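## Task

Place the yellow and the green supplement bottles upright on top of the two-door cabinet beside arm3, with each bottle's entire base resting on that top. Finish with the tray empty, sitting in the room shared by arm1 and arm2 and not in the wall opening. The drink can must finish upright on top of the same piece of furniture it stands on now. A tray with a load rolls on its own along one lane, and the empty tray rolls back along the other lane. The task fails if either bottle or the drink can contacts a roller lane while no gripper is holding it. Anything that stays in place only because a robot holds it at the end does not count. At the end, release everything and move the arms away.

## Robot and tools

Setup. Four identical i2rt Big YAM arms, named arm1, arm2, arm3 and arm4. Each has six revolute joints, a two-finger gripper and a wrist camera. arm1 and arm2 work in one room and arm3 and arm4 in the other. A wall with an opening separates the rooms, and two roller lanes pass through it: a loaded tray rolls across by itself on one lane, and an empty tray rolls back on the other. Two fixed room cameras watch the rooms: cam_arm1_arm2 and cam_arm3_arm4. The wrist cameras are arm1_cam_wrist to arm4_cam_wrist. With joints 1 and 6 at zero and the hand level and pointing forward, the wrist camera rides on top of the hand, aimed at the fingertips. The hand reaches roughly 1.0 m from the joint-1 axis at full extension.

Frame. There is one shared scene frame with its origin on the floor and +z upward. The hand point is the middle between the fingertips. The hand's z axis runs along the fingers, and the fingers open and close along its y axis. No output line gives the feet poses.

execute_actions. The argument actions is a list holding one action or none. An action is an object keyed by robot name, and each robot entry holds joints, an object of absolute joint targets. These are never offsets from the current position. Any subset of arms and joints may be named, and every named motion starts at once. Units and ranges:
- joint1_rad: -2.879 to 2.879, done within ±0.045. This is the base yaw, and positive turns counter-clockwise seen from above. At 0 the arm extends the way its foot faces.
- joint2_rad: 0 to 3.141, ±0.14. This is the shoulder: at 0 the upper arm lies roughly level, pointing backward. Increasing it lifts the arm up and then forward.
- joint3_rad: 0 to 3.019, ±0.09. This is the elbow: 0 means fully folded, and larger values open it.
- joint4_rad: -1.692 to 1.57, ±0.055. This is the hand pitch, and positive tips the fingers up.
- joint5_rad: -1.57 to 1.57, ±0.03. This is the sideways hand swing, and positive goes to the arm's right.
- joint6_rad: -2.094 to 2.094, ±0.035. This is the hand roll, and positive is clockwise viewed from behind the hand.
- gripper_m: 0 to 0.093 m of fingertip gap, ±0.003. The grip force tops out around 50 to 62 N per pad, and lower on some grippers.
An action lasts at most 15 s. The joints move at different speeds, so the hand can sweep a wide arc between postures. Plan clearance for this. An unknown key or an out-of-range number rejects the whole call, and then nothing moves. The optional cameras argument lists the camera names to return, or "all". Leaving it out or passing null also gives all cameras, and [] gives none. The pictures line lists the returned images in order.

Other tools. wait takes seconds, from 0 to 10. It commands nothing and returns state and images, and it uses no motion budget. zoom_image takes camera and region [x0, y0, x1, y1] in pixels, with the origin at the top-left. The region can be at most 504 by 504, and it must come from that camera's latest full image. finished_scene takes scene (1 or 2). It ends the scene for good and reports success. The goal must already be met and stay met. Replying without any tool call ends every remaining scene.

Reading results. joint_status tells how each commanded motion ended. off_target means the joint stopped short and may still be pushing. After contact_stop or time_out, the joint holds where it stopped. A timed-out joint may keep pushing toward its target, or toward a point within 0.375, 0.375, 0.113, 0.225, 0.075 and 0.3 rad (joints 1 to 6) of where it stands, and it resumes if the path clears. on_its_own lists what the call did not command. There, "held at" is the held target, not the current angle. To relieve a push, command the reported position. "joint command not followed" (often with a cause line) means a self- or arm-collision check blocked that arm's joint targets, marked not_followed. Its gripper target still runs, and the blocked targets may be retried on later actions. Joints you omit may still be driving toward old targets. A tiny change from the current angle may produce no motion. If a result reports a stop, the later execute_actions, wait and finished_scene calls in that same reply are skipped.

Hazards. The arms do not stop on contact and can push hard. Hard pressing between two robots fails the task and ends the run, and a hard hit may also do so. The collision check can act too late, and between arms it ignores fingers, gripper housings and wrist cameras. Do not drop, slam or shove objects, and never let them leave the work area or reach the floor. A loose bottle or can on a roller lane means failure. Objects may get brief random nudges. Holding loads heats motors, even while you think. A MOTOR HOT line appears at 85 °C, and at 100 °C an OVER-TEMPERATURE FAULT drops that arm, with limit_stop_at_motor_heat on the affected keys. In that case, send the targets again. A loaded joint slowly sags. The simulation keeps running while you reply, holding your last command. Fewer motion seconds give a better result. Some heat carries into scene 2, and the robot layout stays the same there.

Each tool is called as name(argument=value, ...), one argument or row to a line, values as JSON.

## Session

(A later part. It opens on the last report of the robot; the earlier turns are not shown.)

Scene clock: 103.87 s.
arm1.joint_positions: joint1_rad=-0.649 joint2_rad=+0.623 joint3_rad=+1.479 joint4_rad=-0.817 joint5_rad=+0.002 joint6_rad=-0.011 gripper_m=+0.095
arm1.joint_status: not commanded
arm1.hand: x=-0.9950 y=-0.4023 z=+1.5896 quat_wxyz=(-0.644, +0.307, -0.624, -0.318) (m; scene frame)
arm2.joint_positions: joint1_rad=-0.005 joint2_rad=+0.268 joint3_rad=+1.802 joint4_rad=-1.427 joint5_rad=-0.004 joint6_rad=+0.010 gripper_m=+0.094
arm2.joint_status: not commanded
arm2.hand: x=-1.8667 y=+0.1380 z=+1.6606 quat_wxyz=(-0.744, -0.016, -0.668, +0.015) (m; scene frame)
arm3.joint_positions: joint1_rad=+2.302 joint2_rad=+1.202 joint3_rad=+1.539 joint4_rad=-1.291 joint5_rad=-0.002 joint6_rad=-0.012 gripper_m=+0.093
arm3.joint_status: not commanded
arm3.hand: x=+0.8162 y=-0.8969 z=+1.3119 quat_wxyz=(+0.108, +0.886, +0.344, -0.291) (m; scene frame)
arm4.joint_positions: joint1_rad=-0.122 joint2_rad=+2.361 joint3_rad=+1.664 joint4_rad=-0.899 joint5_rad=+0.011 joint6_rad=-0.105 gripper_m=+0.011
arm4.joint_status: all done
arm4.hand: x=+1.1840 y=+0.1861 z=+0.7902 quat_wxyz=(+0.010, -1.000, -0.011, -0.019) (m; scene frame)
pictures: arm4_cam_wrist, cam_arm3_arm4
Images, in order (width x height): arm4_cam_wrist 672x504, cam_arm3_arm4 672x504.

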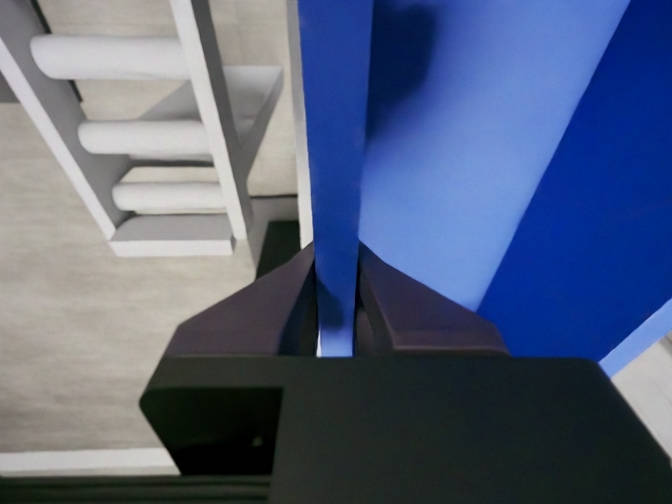

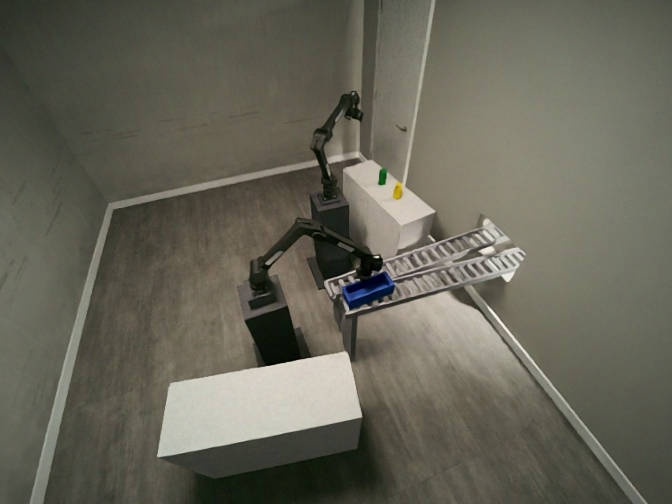

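execute_actions(
  actions=[
    {"arm4":{"joints":{"gripper_m":0.05,"joint1_rad":-0.122}}},
  ],
  cameras=["arm4_cam_wrist","cam_arm3_arm4"],
)

execute_actions(
  actions=[
    {"arm4":{"joints":{"joint2_rad":1.9,"joint3_rad":1.7,"joint4_rad":-1.3}}},
  ],
  cameras=["cam_arm3_arm4","cam_arm1_arm2"],
)

Scene clock: 105.40 s.
arm1.joint_positions: joint1_rad=-0.649 joint2_rad=+0.623 joint3_rad=+1.479 joint4_rad=-0.817 joint5_rad=+0.002 joint6_rad=-0.011 gripper_m=+0.095
arm1.joint_status: not commanded
arm1.hand: x=-0.9950 y=-0.4023 z=+1.5896 quat_wxyz=(-0.644, +0.307, -0.624, -0.318) (m; scene frame)
arm2.joint_positions: joint1_rad=-0.005 joint2_rad=+0.268 joint3_rad=+1.802 joint4_rad=-1.427 joint5_rad=-0.004 joint6_rad=+0.010 gripper_m=+0.094
arm2.joint_status: not commanded
arm2.hand: x=-1.8667 y=+0.1380 z=+1.6606 quat_wxyz=(-0.744, -0.016, -0.668, +0.015) (m; scene frame)
arm3.joint_positions: joint1_rad=+2.302 joint2_rad=+1.202 joint3_rad=+1.539 joint4_rad=-1.291 joint5_rad=-0.002 joint6_rad=-0.012 gripper_m=+0.093
arm3.joint_status: not commanded
arm3.hand: x=+0.8162 y=-0.8969 z=+1.3119 quat_wxyz=(+0.108, +0.886, +0.344, -0.291) (m; scene frame)
arm4.joint_positions: joint1_rad=-0.122 joint2_rad=+2.361 joint3_rad=+1.664 joint4_rad=-0.899 joint5_rad=+0.004 joint6_rad=-0.095 gripper_m=+0.050
arm4.joint_status: all done
arm4.hand: x=+1.1839 y=+0.1851 z=+0.7902 quat_wxyz=(+0.007, -1.000, -0.006, -0.018) (m; scene frame)
pictures: arm4_cam_wrist, cam_arm3_arm4
Images, in order (width x height): arm4_cam_wrist 672x504, cam_arm3_arm4 672x504.

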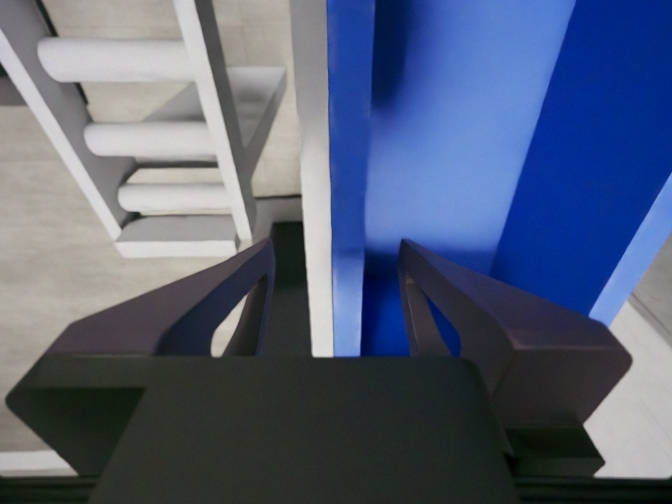

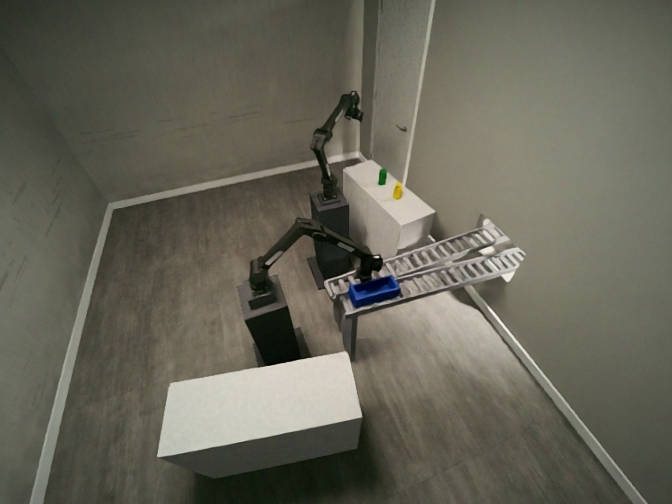

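Scene clock: 106.83 s.
arm1.joint_positions: joint1_rad=-0.649 joint2_rad=+0.623 joint3_rad=+1.479 joint4_rad=-0.817 joint5_rad=+0.002 joint6_rad=-0.011 gripper_m=+0.095
arm1.joint_status: not commanded
arm1.hand: x=-0.9950 y=-0.4023 z=+1.5896 quat_wxyz=(-0.644, +0.307, -0.624, -0.318) (m; scene frame)
arm2.joint_positions: joint1_rad=-0.005 joint2_rad=+0.268 joint3_rad=+1.802 joint4_rad=-1.427 joint5_rad=-0.004 joint6_rad=+0.010 gripper_m=+0.094
arm2.joint_status: not commanded
arm2.hand: x=-1.8667 y=+0.1380 z=+1.6606 quat_wxyz=(-0.744, -0.016, -0.668, +0.015) (m; scene frame)
arm3.joint_positions: joint1_rad=+2.302 joint2_rad=+1.202 joint3_rad=+1.539 joint4_rad=-1.291 joint5_rad=-0.002 joint6_rad=-0.012 gripper_m=+0.093
arm3.joint_status: not commanded
arm3.hand: x=+0.8162 y=-0.8969 z=+1.3119 quat_wxyz=(+0.108, +0.886, +0.344, -0.291) (m; scene frame)
arm4.joint_positions: joint1_rad=-0.122 joint2_rad=+1.891 joint3_rad=+1.678 joint4_rad=-1.288 joint5_rad=+0.004 joint6_rad=-0.095 gripper_m=+0.050
arm4.joint_status: all done
arm4.hand: x=+1.2100 y=+0.1794 z=+1.0756 quat_wxyz=(+0.011, -0.999, -0.006, +0.030) (m; scene frame)
pictures: cam_arm1_arm2, cam_arm3_arm4
Images, in order (width x height): cam_arm1_arm2 672x504, cam_arm3_arm4 672x504.

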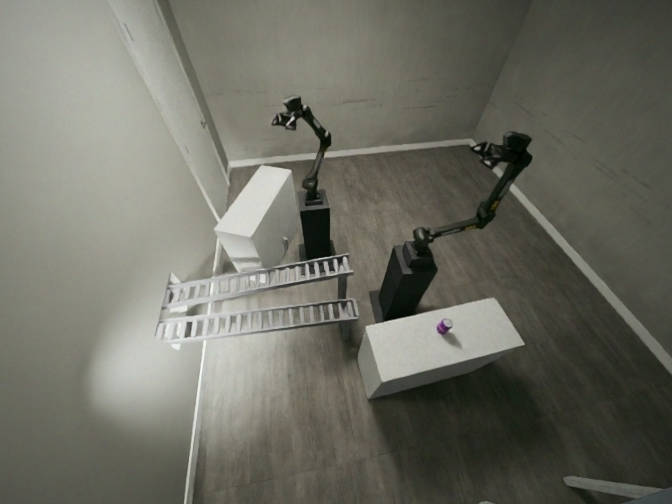

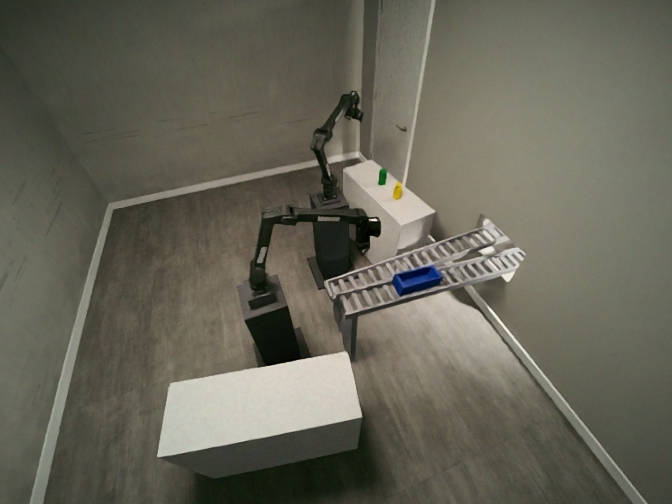

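Rolling.

wait(
  seconds=6,
)

Scene clock: 112.97 s.
arm1.joint_positions: joint1_rad=-0.649 joint2_rad=+0.623 joint3_rad=+1.479 joint4_rad=-0.817 joint5_rad=+0.002 joint6_rad=-0.011 gripper_m=+0.095
arm1.joint_status: not commanded
arm1.hand: x=-0.9950 y=-0.4023 z=+1.5896 quat_wxyz=(-0.644, +0.307, -0.624, -0.318) (m; scene frame)
arm2.joint_positions: joint1_rad=-0.005 joint2_rad=+0.268 joint3_rad=+1.802 joint4_rad=-1.427 joint5_rad=-0.004 joint6_rad=+0.010 gripper_m=+0.094
arm2.joint_status: not commanded
arm2.hand: x=-1.8667 y=+0.1380 z=+1.6606 quat_wxyz=(-0.744, -0.016, -0.668, +0.015) (m; scene frame)
arm3.joint_positions: joint1_rad=+2.302 joint2_rad=+1.202 joint3_rad=+1.539 joint4_rad=-1.291 joint5_rad=-0.002 joint6_rad=-0.012 gripper_m=+0.093
arm3.joint_status: not commanded
arm3.hand: x=+0.8162 y=-0.8969 z=+1.3119 quat_wxyz=(+0.108, +0.886, +0.344, -0.291) (m; scene frame)
arm4.joint_positions: joint1_rad=-0.122 joint2_rad=+1.891 joint3_rad=+1.678 joint4_rad=-1.288 joint5_rad=+0.004 joint6_rad=-0.095 gripper_m=+0.050
arm4.joint_status: all done
arm4.hand: x=+1.2100 y=+0.1794 z=+1.0756 quat_wxyz=(+0.011, -0.999, -0.006, +0.030) (m; scene frame)
wait: 6.00 s; at rest by 0.13 s
pictures: arm1_cam_wrist, arm2_cam_wrist, arm3_cam_wrist, arm4_cam_wrist, cam_arm1_arm2, cam_arm3_arm4
Images, in order (width x height): arm1_cam_wrist 672x504, arm2_cam_wrist 672x504, arm3_cam_wrist 672x504, arm4_cam_wrist 672x504, cam_arm1_arm2 672x504, cam_arm3_arm4 672x504.

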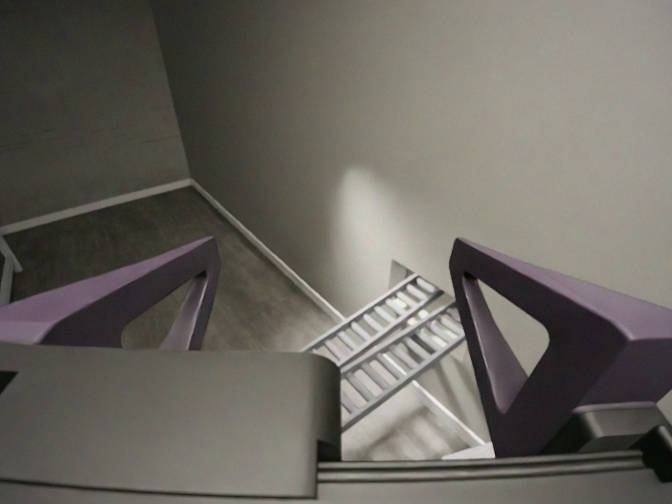

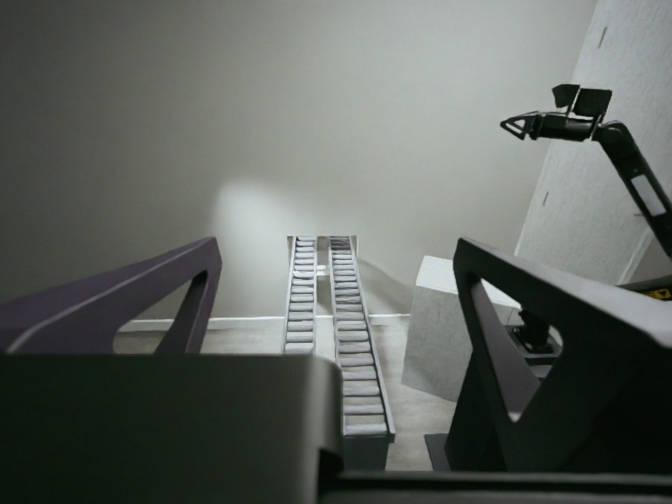

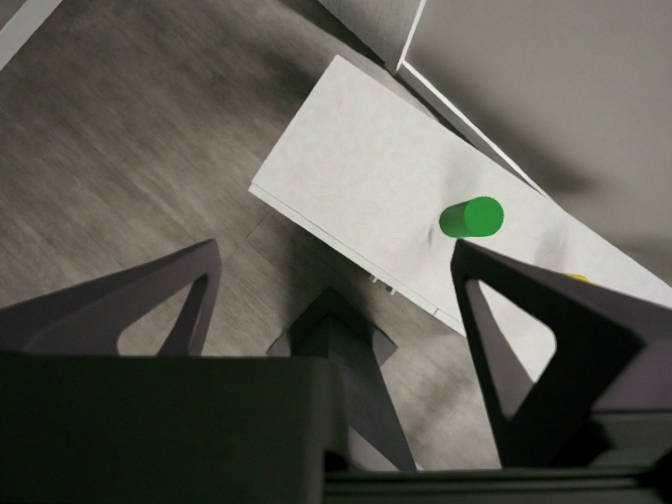

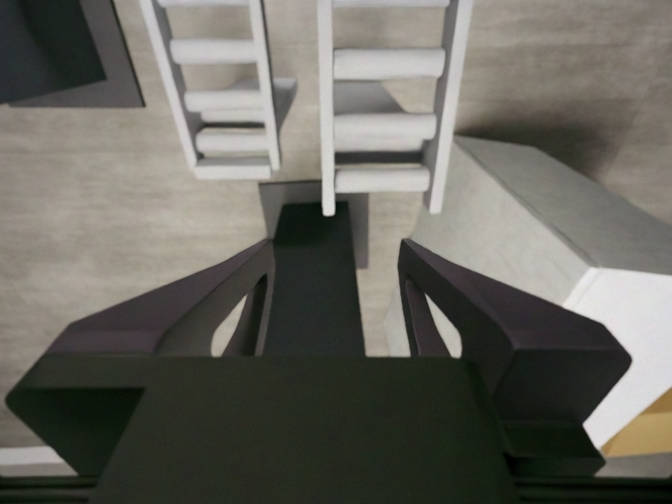

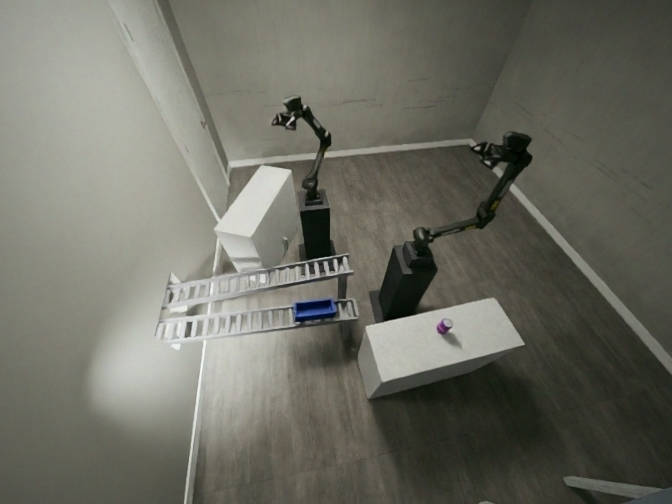

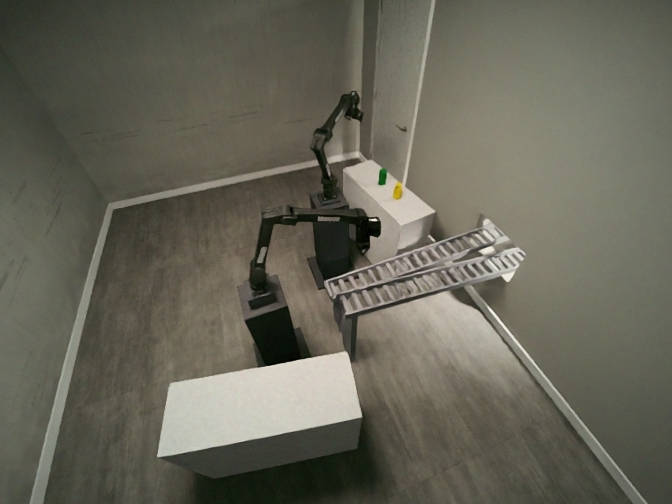

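wait(
  seconds=4,
)

Scene clock: 117.13 s.
arm1.joint_positions: joint1_rad=-0.649 joint2_rad=+0.623 joint3_rad=+1.479 joint4_rad=-0.817 joint5_rad=+0.002 joint6_rad=-0.011 gripper_m=+0.095
arm1.joint_status: not commanded
arm1.hand: x=-0.9950 y=-0.4023 z=+1.5896 quat_wxyz=(-0.644, +0.307, -0.624, -0.318) (m; scene frame)
arm2.joint_positions: joint1_rad=-0.005 joint2_rad=+0.268 joint3_rad=+1.802 joint4_rad=-1.427 joint5_rad=-0.004 joint6_rad=+0.010 gripper_m=+0.094
arm2.joint_status: not commanded
arm2.hand: x=-1.8667 y=+0.1380 z=+1.6606 quat_wxyz=(-0.744, -0.016, -0.668, +0.015) (m; scene frame)
arm3.joint_positions: joint1_rad=+2.302 joint2_rad=+1.202 joint3_rad=+1.539 joint4_rad=-1.291 joint5_rad=-0.002 joint6_rad=-0.012 gripper_m=+0.093
arm3.joint_status: not commanded
arm3.hand: x=+0.8162 y=-0.8969 z=+1.3119 quat_wxyz=(+0.108, +0.886, +0.344, -0.291) (m; scene frame)
arm4.joint_positions: joint1_rad=-0.122 joint2_rad=+1.891 joint3_rad=+1.678 joint4_rad=-1.288 joint5_rad=+0.004 joint6_rad=-0.095 gripper_m=+0.050
arm4.joint_status: all done
arm4.hand: x=+1.2100 y=+0.1794 z=+1.0756 quat_wxyz=(+0.011, -0.999, -0.006, +0.030) (m; scene frame)
wait: 4.00 s; at rest by 0.10 s
pictures: arm1_cam_wrist, arm2_cam_wrist, arm3_cam_wrist, arm4_cam_wrist, cam_arm1_arm2, cam_arm3_arm4
Images, in order (width x height): arm1_cam_wrist 672x504, arm2_cam_wrist 672x504, arm3_cam_wrist 672x504, arm4_cam_wrist 672x504, cam_arm1_arm2 672x504, cam_arm3_arm4 672x504.

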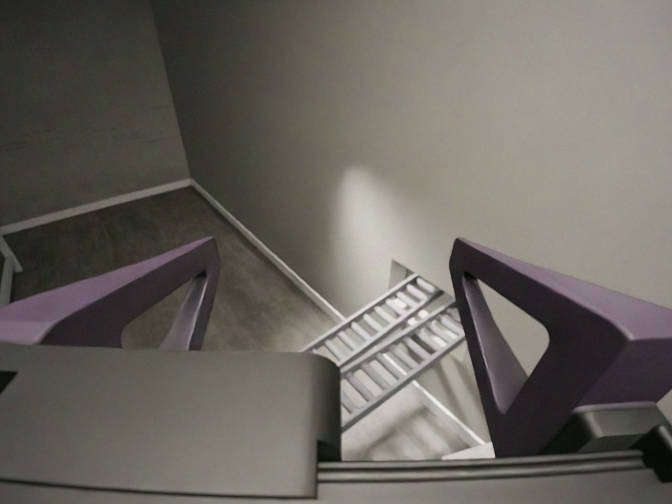

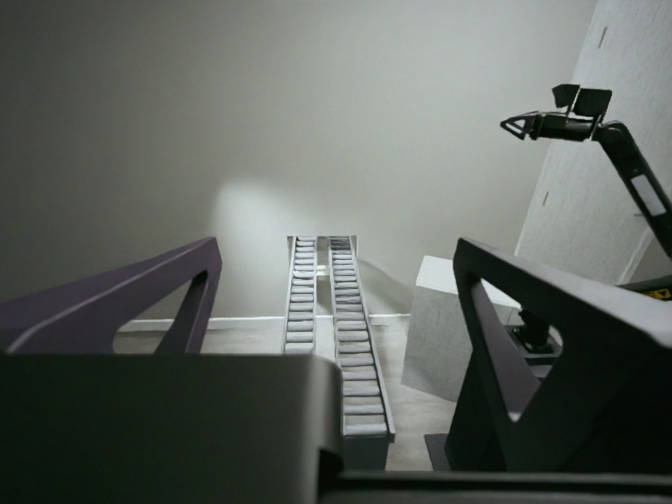

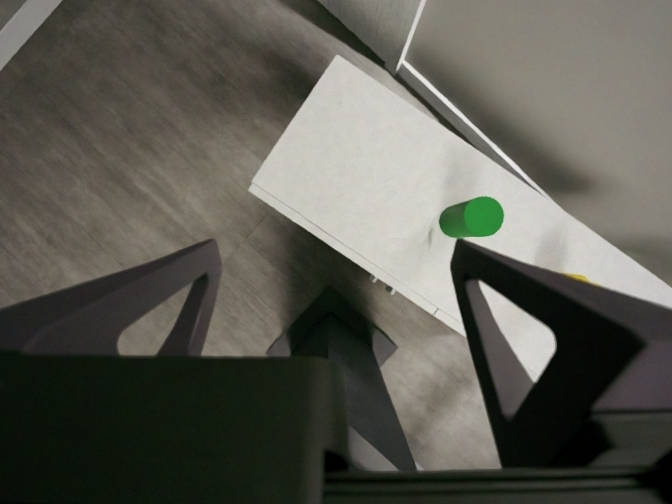

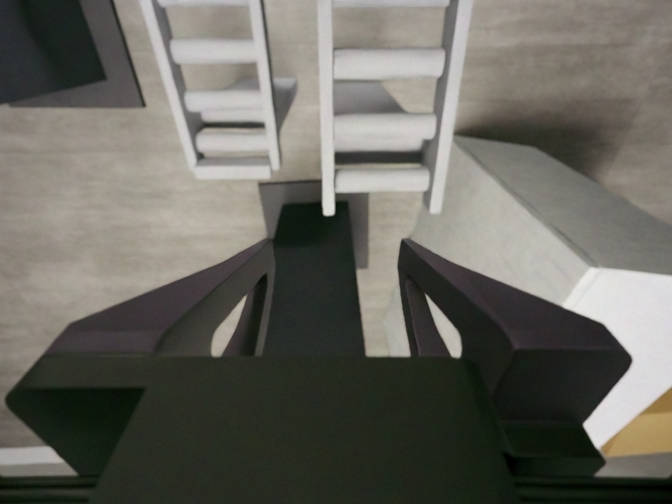

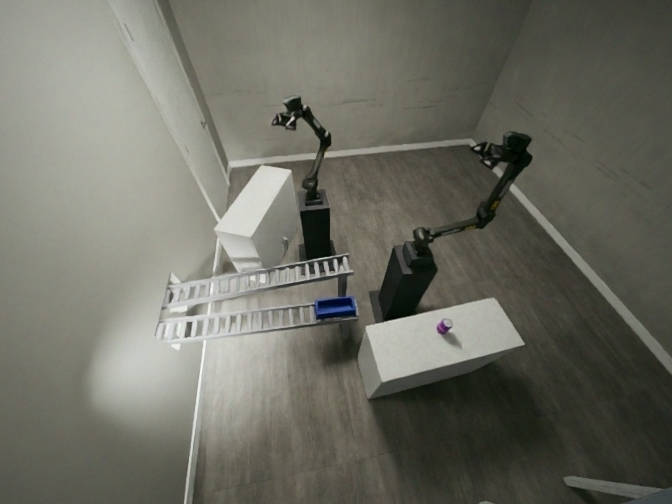

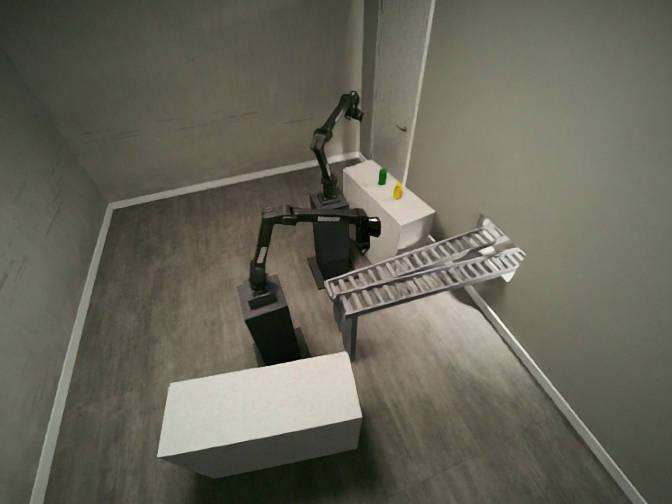

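Tray at the end stop.

finished_scene(
  scene=1,
)

The scene is finished: the task was done.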